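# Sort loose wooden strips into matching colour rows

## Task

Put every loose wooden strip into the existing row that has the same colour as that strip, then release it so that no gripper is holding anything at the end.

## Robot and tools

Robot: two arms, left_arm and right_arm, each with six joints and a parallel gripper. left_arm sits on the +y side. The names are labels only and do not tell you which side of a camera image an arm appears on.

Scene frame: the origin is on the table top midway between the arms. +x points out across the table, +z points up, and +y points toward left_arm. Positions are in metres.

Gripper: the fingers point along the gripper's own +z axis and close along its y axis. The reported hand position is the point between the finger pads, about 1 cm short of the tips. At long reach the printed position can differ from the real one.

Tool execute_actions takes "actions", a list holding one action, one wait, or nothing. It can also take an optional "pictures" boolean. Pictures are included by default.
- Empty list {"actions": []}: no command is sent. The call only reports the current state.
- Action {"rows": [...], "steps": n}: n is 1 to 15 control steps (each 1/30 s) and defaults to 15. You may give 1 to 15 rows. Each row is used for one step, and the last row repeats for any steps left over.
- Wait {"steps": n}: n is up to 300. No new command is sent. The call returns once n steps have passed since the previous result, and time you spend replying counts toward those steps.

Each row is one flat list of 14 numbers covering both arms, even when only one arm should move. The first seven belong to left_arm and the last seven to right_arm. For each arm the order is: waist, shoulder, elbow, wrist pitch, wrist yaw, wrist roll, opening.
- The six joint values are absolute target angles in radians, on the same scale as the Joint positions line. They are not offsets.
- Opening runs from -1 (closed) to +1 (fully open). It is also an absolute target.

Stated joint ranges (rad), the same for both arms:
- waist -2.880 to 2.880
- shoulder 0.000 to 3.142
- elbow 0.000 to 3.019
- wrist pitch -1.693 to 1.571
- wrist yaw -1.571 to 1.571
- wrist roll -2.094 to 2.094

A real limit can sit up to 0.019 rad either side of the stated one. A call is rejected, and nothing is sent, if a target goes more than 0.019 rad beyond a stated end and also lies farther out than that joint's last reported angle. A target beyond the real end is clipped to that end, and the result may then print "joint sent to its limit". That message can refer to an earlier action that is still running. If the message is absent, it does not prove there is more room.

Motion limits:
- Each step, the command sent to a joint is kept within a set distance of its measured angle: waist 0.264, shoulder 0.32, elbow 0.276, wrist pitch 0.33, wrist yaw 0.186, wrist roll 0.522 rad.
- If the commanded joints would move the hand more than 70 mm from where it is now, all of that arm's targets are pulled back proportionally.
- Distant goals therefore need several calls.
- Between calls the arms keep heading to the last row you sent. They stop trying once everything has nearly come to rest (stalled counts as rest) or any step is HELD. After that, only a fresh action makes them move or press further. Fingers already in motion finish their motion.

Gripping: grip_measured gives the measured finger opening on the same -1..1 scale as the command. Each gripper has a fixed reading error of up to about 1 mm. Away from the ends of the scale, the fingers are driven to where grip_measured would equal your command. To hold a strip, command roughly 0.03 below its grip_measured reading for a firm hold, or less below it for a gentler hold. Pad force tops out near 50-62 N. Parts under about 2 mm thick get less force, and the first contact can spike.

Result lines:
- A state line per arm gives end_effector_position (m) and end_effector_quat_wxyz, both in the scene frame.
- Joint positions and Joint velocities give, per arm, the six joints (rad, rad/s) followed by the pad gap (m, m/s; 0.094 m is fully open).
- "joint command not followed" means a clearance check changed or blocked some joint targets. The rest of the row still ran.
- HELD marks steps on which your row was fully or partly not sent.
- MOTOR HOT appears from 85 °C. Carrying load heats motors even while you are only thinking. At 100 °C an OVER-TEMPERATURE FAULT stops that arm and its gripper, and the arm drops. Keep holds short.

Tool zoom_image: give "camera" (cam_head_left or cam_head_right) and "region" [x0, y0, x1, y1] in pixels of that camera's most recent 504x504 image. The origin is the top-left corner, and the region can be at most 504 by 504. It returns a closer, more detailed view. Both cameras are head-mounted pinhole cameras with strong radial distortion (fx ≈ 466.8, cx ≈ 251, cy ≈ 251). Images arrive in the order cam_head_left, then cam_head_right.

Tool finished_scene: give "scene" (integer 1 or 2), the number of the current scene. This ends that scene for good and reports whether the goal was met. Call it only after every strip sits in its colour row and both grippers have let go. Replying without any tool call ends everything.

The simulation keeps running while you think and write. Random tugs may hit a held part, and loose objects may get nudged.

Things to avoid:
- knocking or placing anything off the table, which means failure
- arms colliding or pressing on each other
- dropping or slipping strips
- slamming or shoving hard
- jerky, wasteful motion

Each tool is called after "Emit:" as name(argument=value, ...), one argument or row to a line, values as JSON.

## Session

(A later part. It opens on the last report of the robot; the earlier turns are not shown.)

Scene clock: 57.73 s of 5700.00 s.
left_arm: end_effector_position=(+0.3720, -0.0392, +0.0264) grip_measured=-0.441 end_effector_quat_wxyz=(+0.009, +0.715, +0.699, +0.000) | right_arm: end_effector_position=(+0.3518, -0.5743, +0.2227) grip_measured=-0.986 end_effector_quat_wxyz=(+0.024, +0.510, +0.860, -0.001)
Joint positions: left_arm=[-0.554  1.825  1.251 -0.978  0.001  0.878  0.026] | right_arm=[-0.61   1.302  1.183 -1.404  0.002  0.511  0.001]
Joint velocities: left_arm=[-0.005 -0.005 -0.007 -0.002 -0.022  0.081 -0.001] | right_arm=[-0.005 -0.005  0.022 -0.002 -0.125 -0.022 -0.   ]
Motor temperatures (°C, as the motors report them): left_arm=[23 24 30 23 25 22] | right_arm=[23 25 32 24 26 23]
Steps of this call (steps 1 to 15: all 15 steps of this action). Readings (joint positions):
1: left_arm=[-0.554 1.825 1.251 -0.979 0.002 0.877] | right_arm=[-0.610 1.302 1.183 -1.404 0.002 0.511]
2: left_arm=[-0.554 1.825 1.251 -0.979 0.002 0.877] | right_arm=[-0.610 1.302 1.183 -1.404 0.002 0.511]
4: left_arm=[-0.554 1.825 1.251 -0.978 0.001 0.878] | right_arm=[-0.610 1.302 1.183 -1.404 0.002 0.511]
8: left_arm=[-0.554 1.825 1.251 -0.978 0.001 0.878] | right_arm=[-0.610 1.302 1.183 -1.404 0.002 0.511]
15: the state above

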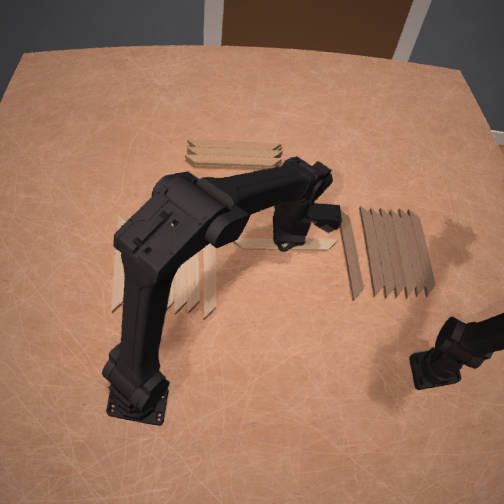

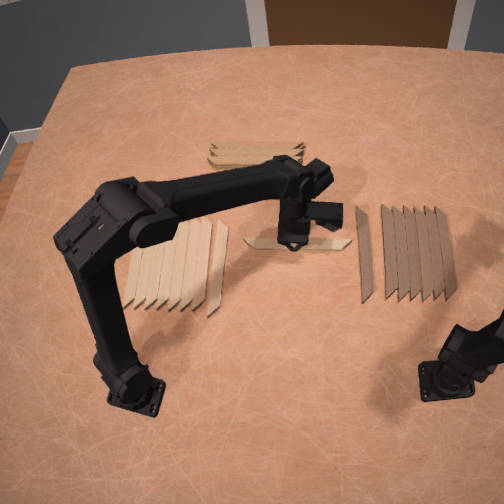

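Emit:
execute_actions(
  actions=[
    {"rows":[[-0.55,1.7,1.265,-1.08,0,0.89,-0.49,-0.2,1.4,1.0,-1.1,0,0.57,-1]],"steps":10},
  ],
  pictures=false,
)

Emit:
execute_actions(
  actions=[
    {"rows":[[-0.4,1.47,0.97,-1.03,0,-0.59,-0.49,0.1,1.45,0.95,-1,0,0.57,-1]]},
  ],
  pictures=false,
)

Emit:
execute_actions(
  actions=[
    {"rows":[[-0.4,1.47,0.97,-1.03,0,-0.59,-0.49,0.53,1.47,0.89,-0.95,0,0.57,-1]]},
  ],
  pictures=false,
)

Emit:
execute_actions(
  actions=[
    {"rows":[[-0.4,1.58,0.915,-0.875,0,-0.59,-0.49,0.53,1.47,0.89,-0.95,0,0.57,-1]]},
  ],
  pictures=false,
)

Emit:
execute_actions(
  actions=[
    {"rows":[[-0.4,1.58,0.915,-0.875,0,-0.59,-0.3,0.53,1.57,0.89,-0.87,0,0.57,-1]]},
  ],
)

Scene clock: 64.10 s of 5700.00 s.
left_arm: end_effector_position=(+0.3614, -0.0300, +0.0922) grip_measured=-0.441 end_effector_quat_wxyz=(+0.034, +0.714, +0.699, +0.002) | right_arm: end_effector_position=(+0.4164, -0.4435, +0.1262) grip_measured=-0.986 end_effector_quat_wxyz=(+0.030, +0.355, +0.934, +0.006)
Joint positions: left_arm=[-0.554  1.682  1.245 -1.065  0.001  0.878  0.026] | right_arm=[-0.23   1.393  1.008 -1.125 -0.001  0.545  0.001]
Joint velocities: left_arm=[ 0.005 -0.093  0.022 -0.017  0.022 -0.022 -0.001] | right_arm=[ 1.167  0.386 -0.261  0.276 -0.11   0.007  0.   ]
Motor temperatures (°C, as the motors report them): left_arm=[23 24 30 23 25 22] | right_arm=[23 25 32 24 26 23]
Steps of this call (steps 1 to 15: the robot went on to your last target; steps 16 to 90: nothing new was sent; then 3.03 s passed at rest; steps 91 to 100: all 10 steps of this action). Readings (joint positions):
91: left_arm=[-0.554 1.819 1.251 -0.991 0.001 0.878] | right_arm=[-0.601 1.303 1.171 -1.377 0.005 0.515]
92: left_arm=[-0.554 1.808 1.248 -1.018 0.001 0.878] | right_arm=[-0.583 1.300 1.151 -1.329 0.007 0.519]
94: left_arm=[-0.554 1.770 1.245 -1.054 0.001 0.878] | right_arm=[-0.515 1.311 1.104 -1.254 0.007 0.525]
98: left_arm=[-0.554 1.697 1.245 -1.065 0.001 0.878] | right_arm=[-0.325 1.364 1.031 -1.157 0.005 0.539]
100: the state above

Scene clock: 64.60 s of 5700.00 s.
left_arm: end_effector_position=(+0.3168, +0.0920, +0.0792) grip_measured=-0.441 end_effector_quat_wxyz=(+0.007, +0.092, +0.996, -0.002) | right_arm: end_effector_position=(+0.4201, -0.3099, +0.0839) grip_measured=-0.986 end_effector_quat_wxyz=(+0.025, +0.197, +0.980, +0.010)
Joint positions: left_arm=[-0.391  1.467  0.949 -1.038 -0.002 -0.366  0.026] | right_arm=[ 0.112  1.454  0.948 -1.01  -0.002  0.558  0.001]
Joint velocities: left_arm=[-0.083 -0.005 -0.027  0.002  0.037 -1.414  0.   ] | right_arm=[-0.073 -0.015 -0.022 -0.002  0.022 -0.037 -0.001]
Motor temperatures (°C, as the motors report them): left_arm=[23 24 30 23 25 22] | right_arm=[23 25 32 24 26 23]
Steps of this call (steps 1 to 15: all 15 steps of this action). Readings (joint positions):
1: left_arm=[-0.549 1.669 1.226 -1.055 0.003 0.833] | right_arm=[-0.187 1.406 0.997 -1.107 0.001 0.547]
2: left_arm=[-0.539 1.643 1.184 -1.041 0.005 0.772] | right_arm=[-0.140 1.416 0.985 -1.083 0.002 0.548]
4: left_arm=[-0.496 1.571 1.074 -1.038 0.005 0.622] | right_arm=[-0.032 1.435 0.967 -1.046 0.002 0.550]
8: left_arm=[-0.388 1.472 0.948 -1.038 -0.003 0.231] | right_arm=[0.128 1.454 0.950 -1.012 -0.005 0.553]
15: the state above

Scene clock: 65.10 s of 5700.00 s.
left_arm: end_effector_position=(+0.3162, +0.0912, +0.0792) grip_measured=-0.441 end_effector_quat_wxyz=(+0.007, -0.008, +1.000, -0.003) | right_arm: end_effector_position=(+0.3453, -0.1573, +0.0624) grip_measured=-0.986 end_effector_quat_wxyz=(+0.017, -0.022, +1.000, +0.013)
Joint positions: left_arm=[-0.394  1.467  0.949 -1.038 -0.002 -0.57   0.026] | right_arm=[ 0.553  1.462  0.891 -0.958 -0.003  0.559  0.001]
Joint velocities: left_arm=[ 0.005 -0.015  0.012 -0.002 -0.022 -0.066  0.   ] | right_arm=[-0.19   0.005 -0.007  0.007  0.022 -0.022  0.001]
Motor temperatures (°C, as the motors report them): left_arm=[23 24 30 23 25 22] | right_arm=[23 25 32 24 26 23]
Steps of this call (steps 1 to 15: all 15 steps of this action). Readings (joint positions):
1: left_arm=[-0.393 1.467 0.949 -1.038 -0.002 -0.408] | right_arm=[0.122 1.454 0.944 -1.003 0.004 0.558]
2: left_arm=[-0.394 1.467 0.949 -1.038 -0.002 -0.442] | right_arm=[0.146 1.454 0.937 -0.991 0.007 0.559]
4: left_arm=[-0.394 1.467 0.949 -1.038 -0.002 -0.491] | right_arm=[0.236 1.456 0.919 -0.976 0.007 0.559]
8: left_arm=[-0.394 1.467 0.949 -1.038 -0.002 -0.542] | right_arm=[0.470 1.460 0.900 -0.961 0.001 0.559]
15: the state above

Scene clock: 65.60 s of 5700.00 s.
left_arm: end_effector_position=(+0.3250, +0.0857, +0.0242) grip_measured=-0.441 end_effector_quat_wxyz=(+0.005, -0.012, +1.000, -0.002) | right_arm: end_effector_position=(+0.3484, -0.1619, +0.0624) grip_measured=-0.986 end_effector_quat_wxyz=(+0.017, -0.015, +1.000, +0.012)
Joint positions: left_arm=[-0.394  1.583  0.91  -0.886 -0.002 -0.577  0.026] | right_arm=[ 0.54   1.462  0.891 -0.958 -0.002  0.559  0.001]
Joint velocities: left_arm=[-0.005 -0.005  0.007 -0.012 -0.037 -0.051 -0.   ] | right_arm=[-0.005 -0.005  0.002  0.012  0.007 -0.022 -0.   ]
Motor temperatures (°C, as the motors report them): left_arm=[23 24 30 23 25 22] | right_arm=[23 25 32 24 26 23]
Steps of this call (steps 1 to 15: all 15 steps of this action). Readings (joint positions):
1: left_arm=[-0.394 1.473 0.943 -1.012 -0.002 -0.572] | right_arm=[0.548 1.462 0.891 -0.958 -0.002 0.559]
2: left_arm=[-0.394 1.484 0.937 -0.966 -0.002 -0.573] | right_arm=[0.544 1.462 0.891 -0.958 -0.002 0.559]
4: left_arm=[-0.394 1.527 0.931 -0.911 -0.002 -0.574] | right_arm=[0.540 1.462 0.891 -0.958 -0.002 0.559]
8: left_arm=[-0.394 1.587 0.911 -0.890 -0.002 -0.576] | right_arm=[0.540 1.462 0.891 -0.958 -0.002 0.559]
15: the state above

Scene clock: 66.10 s of 5700.00 s.
left_arm: end_effector_position=(+0.3250, +0.0857, +0.0242) grip_measured=-0.303 end_effector_quat_wxyz=(+0.005, -0.012, +1.000, -0.002) | right_arm: end_effector_position=(+0.3528, -0.1589, +0.0172) grip_measured=-0.986 end_effector_quat_wxyz=(-0.003, -0.015, +1.000, -0.001)
Joint positions: left_arm=[-0.394  1.583  0.91  -0.886 -0.002 -0.577  0.033] | right_arm=[ 0.54   1.582  0.884 -0.879 -0.002  0.56   0.001]
Joint velocities: left_arm=[-0.015 -0.005 -0.022 -0.002 -0.007  0.081 -0.   ] | right_arm=[ 0.005 -0.015  0.002 -0.017 -0.037 -0.051 -0.001]
Motor temperatures (°C, as the motors report them): left_arm=[23 24 30 23 25 22] | right_arm=[23 25 32 24 26 23]
Steps of this call (steps 1 to 15: all 15 steps of this action). Readings (joint positions):
1: left_arm=[-0.394 1.583 0.910 -0.886 -0.002 -0.577] | right_arm=[0.540 1.468 0.890 -0.946 -0.002 0.560]
2: left_arm=[-0.394 1.583 0.910 -0.886 -0.002 -0.577] | right_arm=[0.540 1.480 0.890 -0.922 -0.002 0.560]
4: left_arm=[-0.394 1.583 0.910 -0.886 -0.002 -0.577] | right_arm=[0.540 1.520 0.890 -0.890 -0.002 0.560]
8: left_arm=[-0.394 1.583 0.910 -0.886 -0.002 -0.577] | right_arm=[0.540 1.579 0.887 -0.880 -0.002 0.560]
15: the state above

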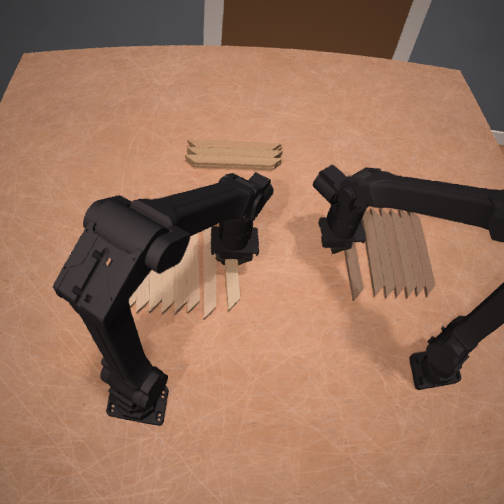

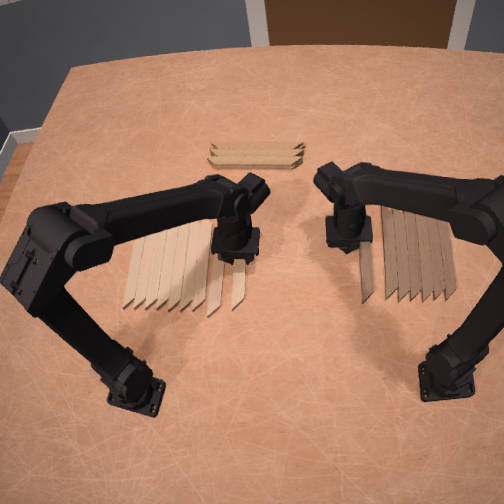

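Emit:
execute_actions(
  actions=[
    {"rows":[[-0.4,1.5,0.93,-0.96,0,-0.59,-0.3,0.53,1.57,0.89,-0.87,0,0.57,1]],"steps":10},
  ],
  pictures=false,
)

Emit:
execute_actions(
  actions=[
    {"rows":[[-0.305,1.43,0.84,-0.95,0,-0.475,-0.2,0.49,1.57,0.89,-0.87,0,0.53,1]]},
  ],
  pictures=false,
)

Emit:
execute_actions(
  actions=[
    {"rows":[[-0.305,1.51,0.82,-0.86,0,-0.475,-0.2,0.49,1.57,0.89,-0.87,0,0.53,1]]},
  ],
  pictures=false,
)

Emit:
execute_actions(
  actions=[
    {"rows":[[-0.305,1.51,0.82,-0.86,0,-0.475,-0.48,0.49,1.57,0.89,-0.87,0,0.53,1]],"steps":8},
  ],
  pictures=false,
)

Emit:
execute_actions(
  actions=[
    {"rows":[[-0.285,1.55,0.88,-0.885,0,-0.475,-0.48,0.49,1.57,0.89,-0.87,0,0.53,1]]},
  ],
)

Emit:
zoom_image(
  camera="cam_head_right",
  region=[110,180,470,330],
)

Scene clock: 76.43 s of 5700.00 s.
left_arm: end_effector_position=(+0.3194, +0.0891, +0.0574) grip_measured=-0.303 end_effector_quat_wxyz=(+0.018, -0.012, +1.000, -0.011) | right_arm: end_effector_position=(+0.3529, -0.1588, +0.0172) grip_measured=+1.000 end_effector_quat_wxyz=(-0.003, -0.014, +1.000, -0.000)
Joint positions: left_arm=[-0.394  1.493  0.91  -0.946 -0.002 -0.578  0.033] | right_arm=[ 0.54   1.582  0.884 -0.878 -0.002  0.56   0.094]
Joint velocities: left_arm=[-0.015  0.005  0.002 -0.017 -0.007 -0.037 -0.001] | right_arm=[-0.005  0.015 -0.017 -0.017  0.022  0.037  0.   ]
Motor temperatures (°C, as the motors report them): left_arm=[23 24 29 23 25 22] | right_arm=[23 25 31 24 26 23]
Steps of this call (steps 1 to 15: the robot went on to your last target; steps 16 to 90: nothing new was sent; then 7.00 s passed at rest; steps 91 to 100: all 10 steps of this action). Readings (joint positions):
91: left_arm=[-0.394 1.579 0.910 -0.896 -0.002 -0.577] | right_arm=[0.540 1.582 0.884 -0.879 -0.002 0.560]
92: left_arm=[-0.394 1.569 0.910 -0.914 -0.002 -0.577] | right_arm=[0.540 1.582 0.884 -0.879 -0.002 0.560]
94: left_arm=[-0.394 1.541 0.910 -0.937 -0.002 -0.578] | right_arm=[0.540 1.582 0.884 -0.879 -0.002 0.560]
98: left_arm=[-0.394 1.496 0.910 -0.945 -0.002 -0.578] | right_arm=[0.540 1.582 0.884 -0.878 -0.002 0.560]
100: the state above

Scene clock: 76.93 s of 5700.00 s.
left_arm: end_effector_position=(+0.3095, +0.1355, +0.0517) grip_measured=-0.203 end_effector_quat_wxyz=(+0.009, -0.017, +1.000, -0.005) | right_arm: end_effector_position=(+0.3614, -0.1721, +0.0172) grip_measured=+1.000 end_effector_quat_wxyz=(-0.003, -0.002, +1.000, -0.000)
Joint positions: left_arm=[-0.297  1.437  0.832 -0.944  0.    -0.491  0.037] | right_arm=[ 0.499  1.582  0.884 -0.878 -0.002  0.543  0.094]
Joint velocities: left_arm=[-0.005  0.005  0.007 -0.002  0.022  0.066 -0.   ] | right_arm=[ 0.005  0.005 -0.017 -0.002 -0.022 -0.051  0.   ]
Motor temperatures (°C, as the motors report them): left_arm=[23 24 29 23 25 22] | right_arm=[23 25 31 24 26 23]
Steps of this call (steps 1 to 15: all 15 steps of this action). Readings (joint positions):
1: left_arm=[-0.388 1.489 0.902 -0.945 0.001 -0.563] | right_arm=[0.537 1.582 0.884 -0.878 -0.002 0.557]
2: left_arm=[-0.375 1.479 0.887 -0.944 0.002 -0.547] | right_arm=[0.532 1.582 0.884 -0.878 -0.002 0.553]
4: left_arm=[-0.336 1.454 0.850 -0.944 0.002 -0.526] | right_arm=[0.516 1.582 0.884 -0.878 -0.002 0.549]
8: left_arm=[-0.296 1.437 0.832 -0.944 0.000 -0.504] | right_arm=[0.499 1.582 0.884 -0.878 -0.002 0.546]
15: the state above

Scene clock: 77.43 s of 5700.00 s.
left_arm: end_effector_position=(+0.3127, +0.1339, +0.0245) grip_measured=-0.203 end_effector_quat_wxyz=(+0.004, -0.015, +1.000, -0.002) | right_arm: end_effector_position=(+0.3614, -0.1721, +0.0172) grip_measured=+1.000 end_effector_quat_wxyz=(-0.003, -0.003, +1.000, -0.000)
Joint positions: left_arm=[-0.297  1.505  0.817 -0.875  0.    -0.488  0.037] | right_arm=[ 0.499  1.582  0.884 -0.878 -0.002  0.543  0.094]
Joint velocities: left_arm=[-0.005 -0.005  0.007 -0.007 -0.022 -0.051  0.002] | right_arm=[-0.015 -0.005 -0.007  0.002  0.007  0.022  0.   ]
Motor temperatures (°C, as the motors report them): left_arm=[23 24 29 23 25 22] | right_arm=[23 25 31 24 26 23]
Steps of this call (steps 1 to 15: all 15 steps of this action). Readings (joint positions):
1: left_arm=[-0.297 1.440 0.830 -0.932 0.000 -0.490] | right_arm=[0.499 1.582 0.884 -0.878 -0.002 0.543]
2: left_arm=[-0.297 1.448 0.829 -0.911 0.000 -0.490] | right_arm=[0.499 1.582 0.884 -0.878 -0.002 0.543]
4: left_arm=[-0.297 1.473 0.829 -0.885 0.000 -0.489] | right_arm=[0.499 1.582 0.884 -0.878 -0.002 0.543]
8: left_arm=[-0.297 1.504 0.820 -0.875 0.000 -0.488] | right_arm=[0.499 1.582 0.884 -0.878 -0.002 0.543]
15: the state above

Scene clock: 77.70 s of 5700.00 s.
left_arm: end_effector_position=(+0.3128, +0.1339, +0.0245) grip_measured=-0.449 end_effector_quat_wxyz=(+0.004, -0.015, +1.000, -0.002) | right_arm: end_effector_position=(+0.3614, -0.1721, +0.0172) grip_measured=+1.000 end_effector_quat_wxyz=(-0.003, -0.003, +1.000, -0.000)
Joint positions: left_arm=[-0.297  1.505  0.817 -0.874  0.    -0.487  0.026] | right_arm=[ 0.499  1.582  0.884 -0.878 -0.002  0.543  0.094]
Joint velocities: left_arm=[-0.005 -0.005  0.002  0.007 -0.037 -0.051 -0.001] | right_arm=[ 0.005 -0.005  0.022 -0.022  0.081  0.037  0.   ]
Motor temperatures (°C, as the motors report them): left_arm=[23 24 29 23 25 22] | right_arm=[23 25 31 24 26 23]
Steps of this call (steps 1 to 8: all 8 steps of this action). Readings (joint positions):
1: left_arm=[-0.297 1.505 0.817 -0.875 -0.001 -0.488] | right_arm=[0.499 1.582 0.884 -0.878 -0.002 0.543]
2: left_arm=[-0.297 1.505 0.817 -0.874 0.000 -0.487] | right_arm=[0.499 1.582 0.884 -0.878 -0.002 0.543]
4: left_arm=[-0.297 1.505 0.817 -0.874 0.000 -0.487] | right_arm=[0.499 1.582 0.884 -0.878 -0.002 0.543]
8: the state above

Scene clock: 78.20 s of 5700.00 s.
left_arm: end_effector_position=(+0.3241, +0.1294, +0.0246) grip_measured=-0.449 end_effector_quat_wxyz=(+0.005, -0.016, +1.000, -0.002) | right_arm: end_effector_position=(+0.3614, -0.1721, +0.0172) grip_measured=+1.000 end_effector_quat_wxyz=(-0.003, -0.003, +1.000, -0.000)
Joint positions: left_arm=[-0.295  1.532  0.849 -0.877  0.    -0.487  0.026] | right_arm=[ 0.499  1.582  0.884 -0.878 -0.002  0.543  0.094]
Joint velocities: left_arm=[-0.005 -0.015  0.022  0.007  0.007  0.037 -0.001] | right_arm=[-0.005  0.005 -0.017 -0.017 -0.022 -0.007  0.   ]
Motor temperatures (°C, as the motors report them): left_arm=[23 24 29 23 25 22] | right_arm=[23 25 31 24 26 23]
Steps of this call (steps 1 to 15: all 15 steps of this action). Readings (joint positions):
1: left_arm=[-0.297 1.507 0.819 -0.875 0.000 -0.487] | right_arm=[0.499 1.582 0.884 -0.878 -0.002 0.543]
2: left_arm=[-0.297 1.512 0.825 -0.877 0.000 -0.487] | right_arm=[0.499 1.582 0.884 -0.878 -0.002 0.543]
4: left_arm=[-0.296 1.523 0.839 -0.877 0.000 -0.487] | right_arm=[0.499 1.582 0.884 -0.878 -0.002 0.543]
8: left_arm=[-0.295 1.532 0.849 -0.877 0.000 -0.487] | right_arm=[0.499 1.582 0.884 -0.878 -0.002 0.543]
15: the state above

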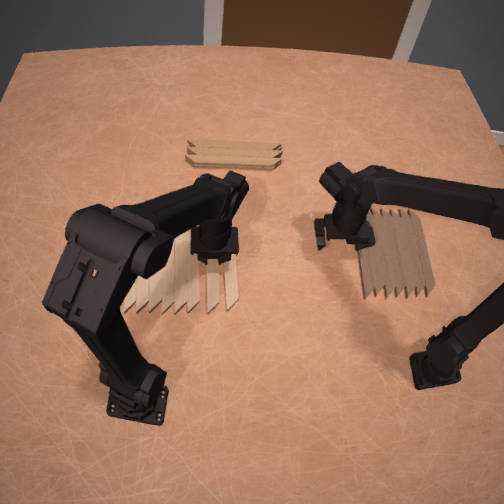

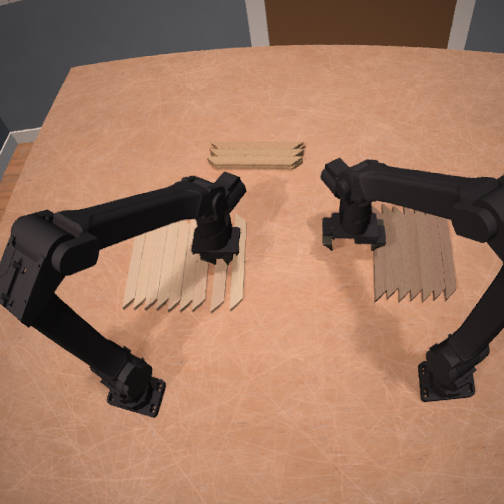

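Region (110, 180, 470, 330) of cam_head_right's 504x504 image, scaled by 1.400, with more detail than that image has; it fills the top 210 rows of this view, and the rest is white.

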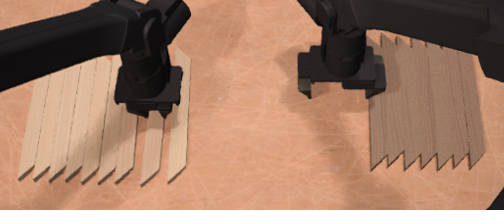

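Emit:
execute_actions(
  actions=[
    {"rows":[[-0.295,1.53,0.87,-0.885,0,-0.475,-0.33,0.49,1.57,0.89,-0.87,0,0.53,0.5]],"steps":6},
  ],
  pictures=false,
)

Emit:
execute_actions(
  actions=[
    {"rows":[[-0.295,1.46,0.91,-0.98,0,-0.475,-0.33,0.49,1.45,0.95,-0.97,0,0.53,0.5]],"steps":10},
  ],
  pictures=false,
)

Emit:
execute_actions(
  actions=[
    {"rows":[[-0.45,1.55,0.99,-0.98,0,-0.64,-1,-0.3,1.45,1.05,-0.97,0,0.53,0.5]]},
  ],
  pictures=false,
)

Emit:
execute_actions(
  actions=[
    {"rows":[[-0.45,1.635,0.99,-0.885,0,-0.64,-1,-0.5,1.45,1.05,-0.97,0,0.53,0.5]]},
  ],
  pictures=false,
)

Emit:
execute_actions(
  actions=[
    {"rows":[[-0.45,1.635,0.99,-0.885,0,-0.64,1,-0.5,1.45,1.05,-0.97,0,0.53,0.5]]},
  ],
)

Emit:
zoom_image(
  camera="cam_head_right",
  region=[110,180,470,330],
)

Scene clock: 84.13 s of 5700.00 s.
left_arm: end_effector_position=(+0.3241, +0.1294, +0.0246) grip_measured=-0.333 end_effector_quat_wxyz=(+0.005, -0.016, +1.000, -0.002) | right_arm: end_effector_position=(+0.3614, -0.1721, +0.0172) grip_measured=+0.503 end_effector_quat_wxyz=(-0.003, -0.003, +1.000, -0.000)
Joint positions: left_arm=[-0.295  1.532  0.849 -0.877  0.    -0.487  0.031] | right_arm=[ 0.499  1.582  0.884 -0.878 -0.002  0.542  0.071]
Joint velocities: left_arm=[ 0.005  0.005 -0.002  0.002  0.022 -0.066 -0.   ] | right_arm=[ 0.024 -0.005 -0.007 -0.027  0.022 -0.051 -0.   ]
Motor temperatures (°C, as the motors report them): left_arm=[23 24 30 23 25 22] | right_arm=[23 25 31 24 26 23]
Steps of this call (steps 1 to 15: the robot went on to your last target; steps 16 to 90: nothing new was sent; then 2.73 s passed at rest; steps 91 to 96: all 6 steps of this action). Readings (joint positions):
91: left_arm=[-0.295 1.532 0.849 -0.877 0.000 -0.487] | right_arm=[0.499 1.582 0.884 -0.878 -0.002 0.542]
92: left_arm=[-0.295 1.532 0.849 -0.877 0.000 -0.487] | right_arm=[0.499 1.582 0.884 -0.878 -0.002 0.542]
94: left_arm=[-0.295 1.532 0.849 -0.877 0.000 -0.487] | right_arm=[0.499 1.582 0.884 -0.878 -0.002 0.542]
96: the state above

Scene clock: 84.47 s of 5700.00 s.
left_arm: end_effector_position=(+0.3245, +0.1292, +0.0611) grip_measured=-0.333 end_effector_quat_wxyz=(+0.014, -0.016, +1.000, -0.007) | right_arm: end_effector_position=(+0.3677, -0.1682, +0.0821) grip_measured=+0.503 end_effector_quat_wxyz=(+0.040, -0.003, +0.999, +0.025)
Joint positions: left_arm=[-0.295  1.457  0.882 -0.966  0.    -0.487  0.031] | right_arm=[ 0.499  1.434  0.919 -0.962 -0.002  0.541  0.071]
Joint velocities: left_arm=[ 0.005 -0.005  0.022 -0.002 -0.007 -0.007 -0.   ] | right_arm=[-0.005 -0.005  0.09   0.012  0.007  0.095 -0.   ]
Motor temperatures (°C, as the motors report them): left_arm=[23 24 30 23 25 22] | right_arm=[23 25 31 24 26 23]
Steps of this call (steps 1 to 10: all 10 steps of this action). Readings (joint positions):
1: left_arm=[-0.295 1.529 0.852 -0.895 0.000 -0.487] | right_arm=[0.499 1.575 0.887 -0.893 -0.002 0.541]
2: left_arm=[-0.295 1.522 0.856 -0.922 0.000 -0.487] | right_arm=[0.499 1.562 0.887 -0.919 -0.002 0.541]
4: left_arm=[-0.295 1.497 0.862 -0.953 0.000 -0.487] | right_arm=[0.499 1.514 0.888 -0.951 -0.002 0.541]
8: left_arm=[-0.295 1.459 0.877 -0.966 0.000 -0.487] | right_arm=[0.499 1.442 0.909 -0.962 -0.002 0.541]
10: the state above

Scene clock: 84.97 s of 5700.00 s.
left_arm: end_effector_position=(+0.3188, +0.0590, +0.0569) grip_measured=-0.983 end_effector_quat_wxyz=(+0.008, -0.003, +1.000, -0.007) | right_arm: end_effector_position=(+0.4499, -0.4377, +0.1070) grip_measured=+0.503 end_effector_quat_wxyz=(+0.078, +0.339, +0.937, +0.017)
Joint positions: left_arm=[-0.456  1.544  0.968 -0.972  0.002 -0.622  0.001] | right_arm=[-0.203  1.438  0.99  -0.963 -0.003  0.54   0.071]
Joint velocities: left_arm=[ 0.044 -0.005  0.012 -0.007  0.007 -0.066 -0.001] | right_arm=[-1.636  0.034  0.09   0.002  0.081 -0.051 -0.001]
Motor temperatures (°C, as the motors report them): left_arm=[23 24 30 23 25 22] | right_arm=[23 25 31 24 26 23]
Steps of this call (steps 1 to 15: all 15 steps of this action). Readings (joint positions):
1: left_arm=[-0.305 1.463 0.889 -0.969 -0.005 -0.509] | right_arm=[0.489 1.434 0.924 -0.962 -0.006 0.541]
2: left_arm=[-0.328 1.477 0.905 -0.972 -0.007 -0.534] | right_arm=[0.467 1.436 0.929 -0.962 -0.008 0.540]
4: left_arm=[-0.397 1.515 0.944 -0.972 -0.004 -0.568] | right_arm=[0.389 1.437 0.944 -0.962 -0.008 0.540]
8: left_arm=[-0.473 1.544 0.968 -0.972 0.002 -0.601] | right_arm=[0.188 1.437 0.972 -0.962 -0.006 0.540]
15: the state above

Scene clock: 85.47 s of 5700.00 s.
left_arm: end_effector_position=(+0.3284, +0.0526, +0.0234) grip_measured=-0.983 end_effector_quat_wxyz=(+0.003, -0.006, +1.000, -0.003) | right_arm: end_effector_position=(+0.4150, -0.5637, +0.1109) grip_measured=+0.503 end_effector_quat_wxyz=(+0.085, +0.478, +0.874, +0.003)
Joint positions: left_arm=[-0.455  1.634  0.971 -0.899  0.002 -0.627  0.001] | right_arm=[-0.51   1.44   1.003 -0.963  0.002  0.54   0.071]
Joint velocities: left_arm=[-0.005 -0.005  0.012 -0.017 -0.037  0.022 -0.   ] | right_arm=[ 0.024  0.005  0.007 -0.012 -0.051 -0.037 -0.   ]
Motor temperatures (°C, as the motors report them): left_arm=[23 24 30 23 25 22] | right_arm=[23 25 31 24 26 23]
Steps of this call (steps 1 to 15: all 15 steps of this action). Readings (joint positions):
1: left_arm=[-0.455 1.550 0.968 -0.962 0.002 -0.624] | right_arm=[-0.259 1.438 0.993 -0.963 -0.002 0.540]
2: left_arm=[-0.455 1.560 0.970 -0.940 0.002 -0.624] | right_arm=[-0.315 1.438 0.994 -0.963 -0.002 0.540]
4: left_arm=[-0.455 1.590 0.971 -0.909 0.002 -0.625] | right_arm=[-0.425 1.439 0.997 -0.963 -0.001 0.540]
8: left_arm=[-0.455 1.632 0.971 -0.901 0.002 -0.627] | right_arm=[-0.536 1.440 1.003 -0.963 0.006 0.540]
15: the state above

Scene clock: 85.97 s of 5700.00 s.
left_arm: end_effector_position=(+0.3286, +0.0524, +0.0234) grip_measured=+1.000 end_effector_quat_wxyz=(+0.004, -0.006, +1.000, -0.004) | right_arm: end_effector_position=(+0.4151, -0.5636, +0.1109) grip_measured=+0.503 end_effector_quat_wxyz=(+0.085, +0.478, +0.874, +0.003)
Joint positions: left_arm=[-0.455  1.634  0.971 -0.898  0.002 -0.628  0.094] | right_arm=[-0.51   1.44   1.003 -0.963  0.002  0.54   0.071]
Joint velocities: left_arm=[ 0.005 -0.015 -0.017 -0.007 -0.037 -0.037  0.   ] | right_arm=[-0.015 -0.024  0.022  0.007 -0.022 -0.007  0.001]
Motor temperatures (°C, as the motors report them): left_arm=[23 24 30 23 25 22] | right_arm=[23 25 31 24 26 23]
Steps of this call (steps 1 to 15: all 15 steps of this action). Readings (joint positions):
1: left_arm=[-0.455 1.634 0.971 -0.899 0.002 -0.627] | right_arm=[-0.510 1.440 1.003 -0.963 0.002 0.540]
2: left_arm=[-0.455 1.634 0.971 -0.899 0.002 -0.627] | right_arm=[-0.510 1.440 1.003 -0.963 0.002 0.540]
4: left_arm=[-0.455 1.634 0.971 -0.898 0.003 -0.627] | right_arm=[-0.510 1.440 1.003 -0.963 0.002 0.540]
8: left_arm=[-0.455 1.634 0.971 -0.898 0.002 -0.628] | right_arm=[-0.510 1.440 1.003 -0.963 0.002 0.540]
15: the state above

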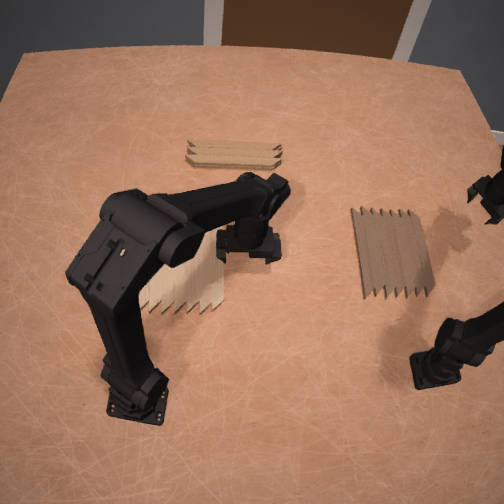

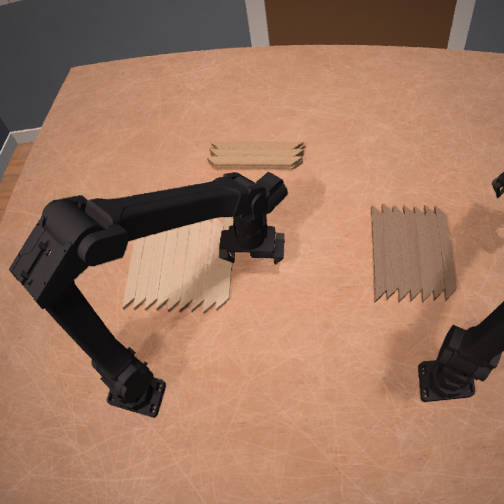

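Region (110, 180, 470, 330) of cam_head_right's 504x504 image, scaled by 1.400, with more detail than that image has; it fills the top 210 rows of this view, and the rest is white.

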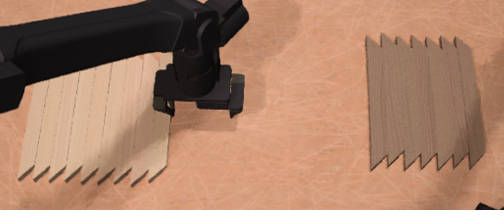

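Emit:
execute_actions(
  actions=[
    {"rows":[[-0.5,1.55,1.15,-1.05,0,-0.64,0.4,-0.5,1.45,1.05,-0.97,0,0.53,0.5]]},
  ],
  pictures=false,
)

Emit:
finished_scene(
  scene=2,
)

Scene clock: 88.17 s of 5700.00 s.
left_arm: end_effector_position=(+0.3528, +0.0114, +0.1197) grip_measured=+0.403 end_effector_quat_wxyz=(+0.054, +0.015, +0.998, -0.042) | right_arm: end_effector_position=(+0.4151, -0.5636, +0.1109) grip_measured=+0.503 end_effector_quat_wxyz=(+0.085, +0.478, +0.874, +0.003)
Joint positions: left_arm=[-0.498  1.533  1.135 -1.035  0.002 -0.628  0.066] | right_arm=[-0.51   1.44   1.003 -0.963  0.002  0.54   0.071]
Joint velocities: left_arm=[ 0.005  0.005 -0.012 -0.051 -0.081  0.037 -0.001] | right_arm=[-0.005  0.005 -0.012 -0.002  0.022  0.022  0.001]
Motor temperatures (°C, as the motors report them): left_arm=[23 24 30 23 25 22] | right_arm=[23 25 32 24 26 23]
Steps of this call (steps 1 to 15: the robot went on to your last target; steps 16 to 51: nothing new was sent; steps 52 to 66: all 15 steps of this action). Readings (joint positions):
52: left_arm=[-0.457 1.632 0.981 -0.917 0.002 -0.628] | right_arm=[-0.510 1.440 1.003 -0.963 0.002 0.540]
53: left_arm=[-0.460 1.631 0.996 -0.951 0.002 -0.628] | right_arm=[-0.510 1.440 1.003 -0.963 0.002 0.540]
55: left_arm=[-0.470 1.618 1.037 -0.995 0.002 -0.628] | right_arm=[-0.510 1.440 1.003 -0.963 0.002 0.540]
59: left_arm=[-0.493 1.569 1.114 -1.028 0.002 -0.628] | right_arm=[-0.510 1.440 1.003 -0.963 0.002 0.540]
66: the state above

The scene is finished: the task was done.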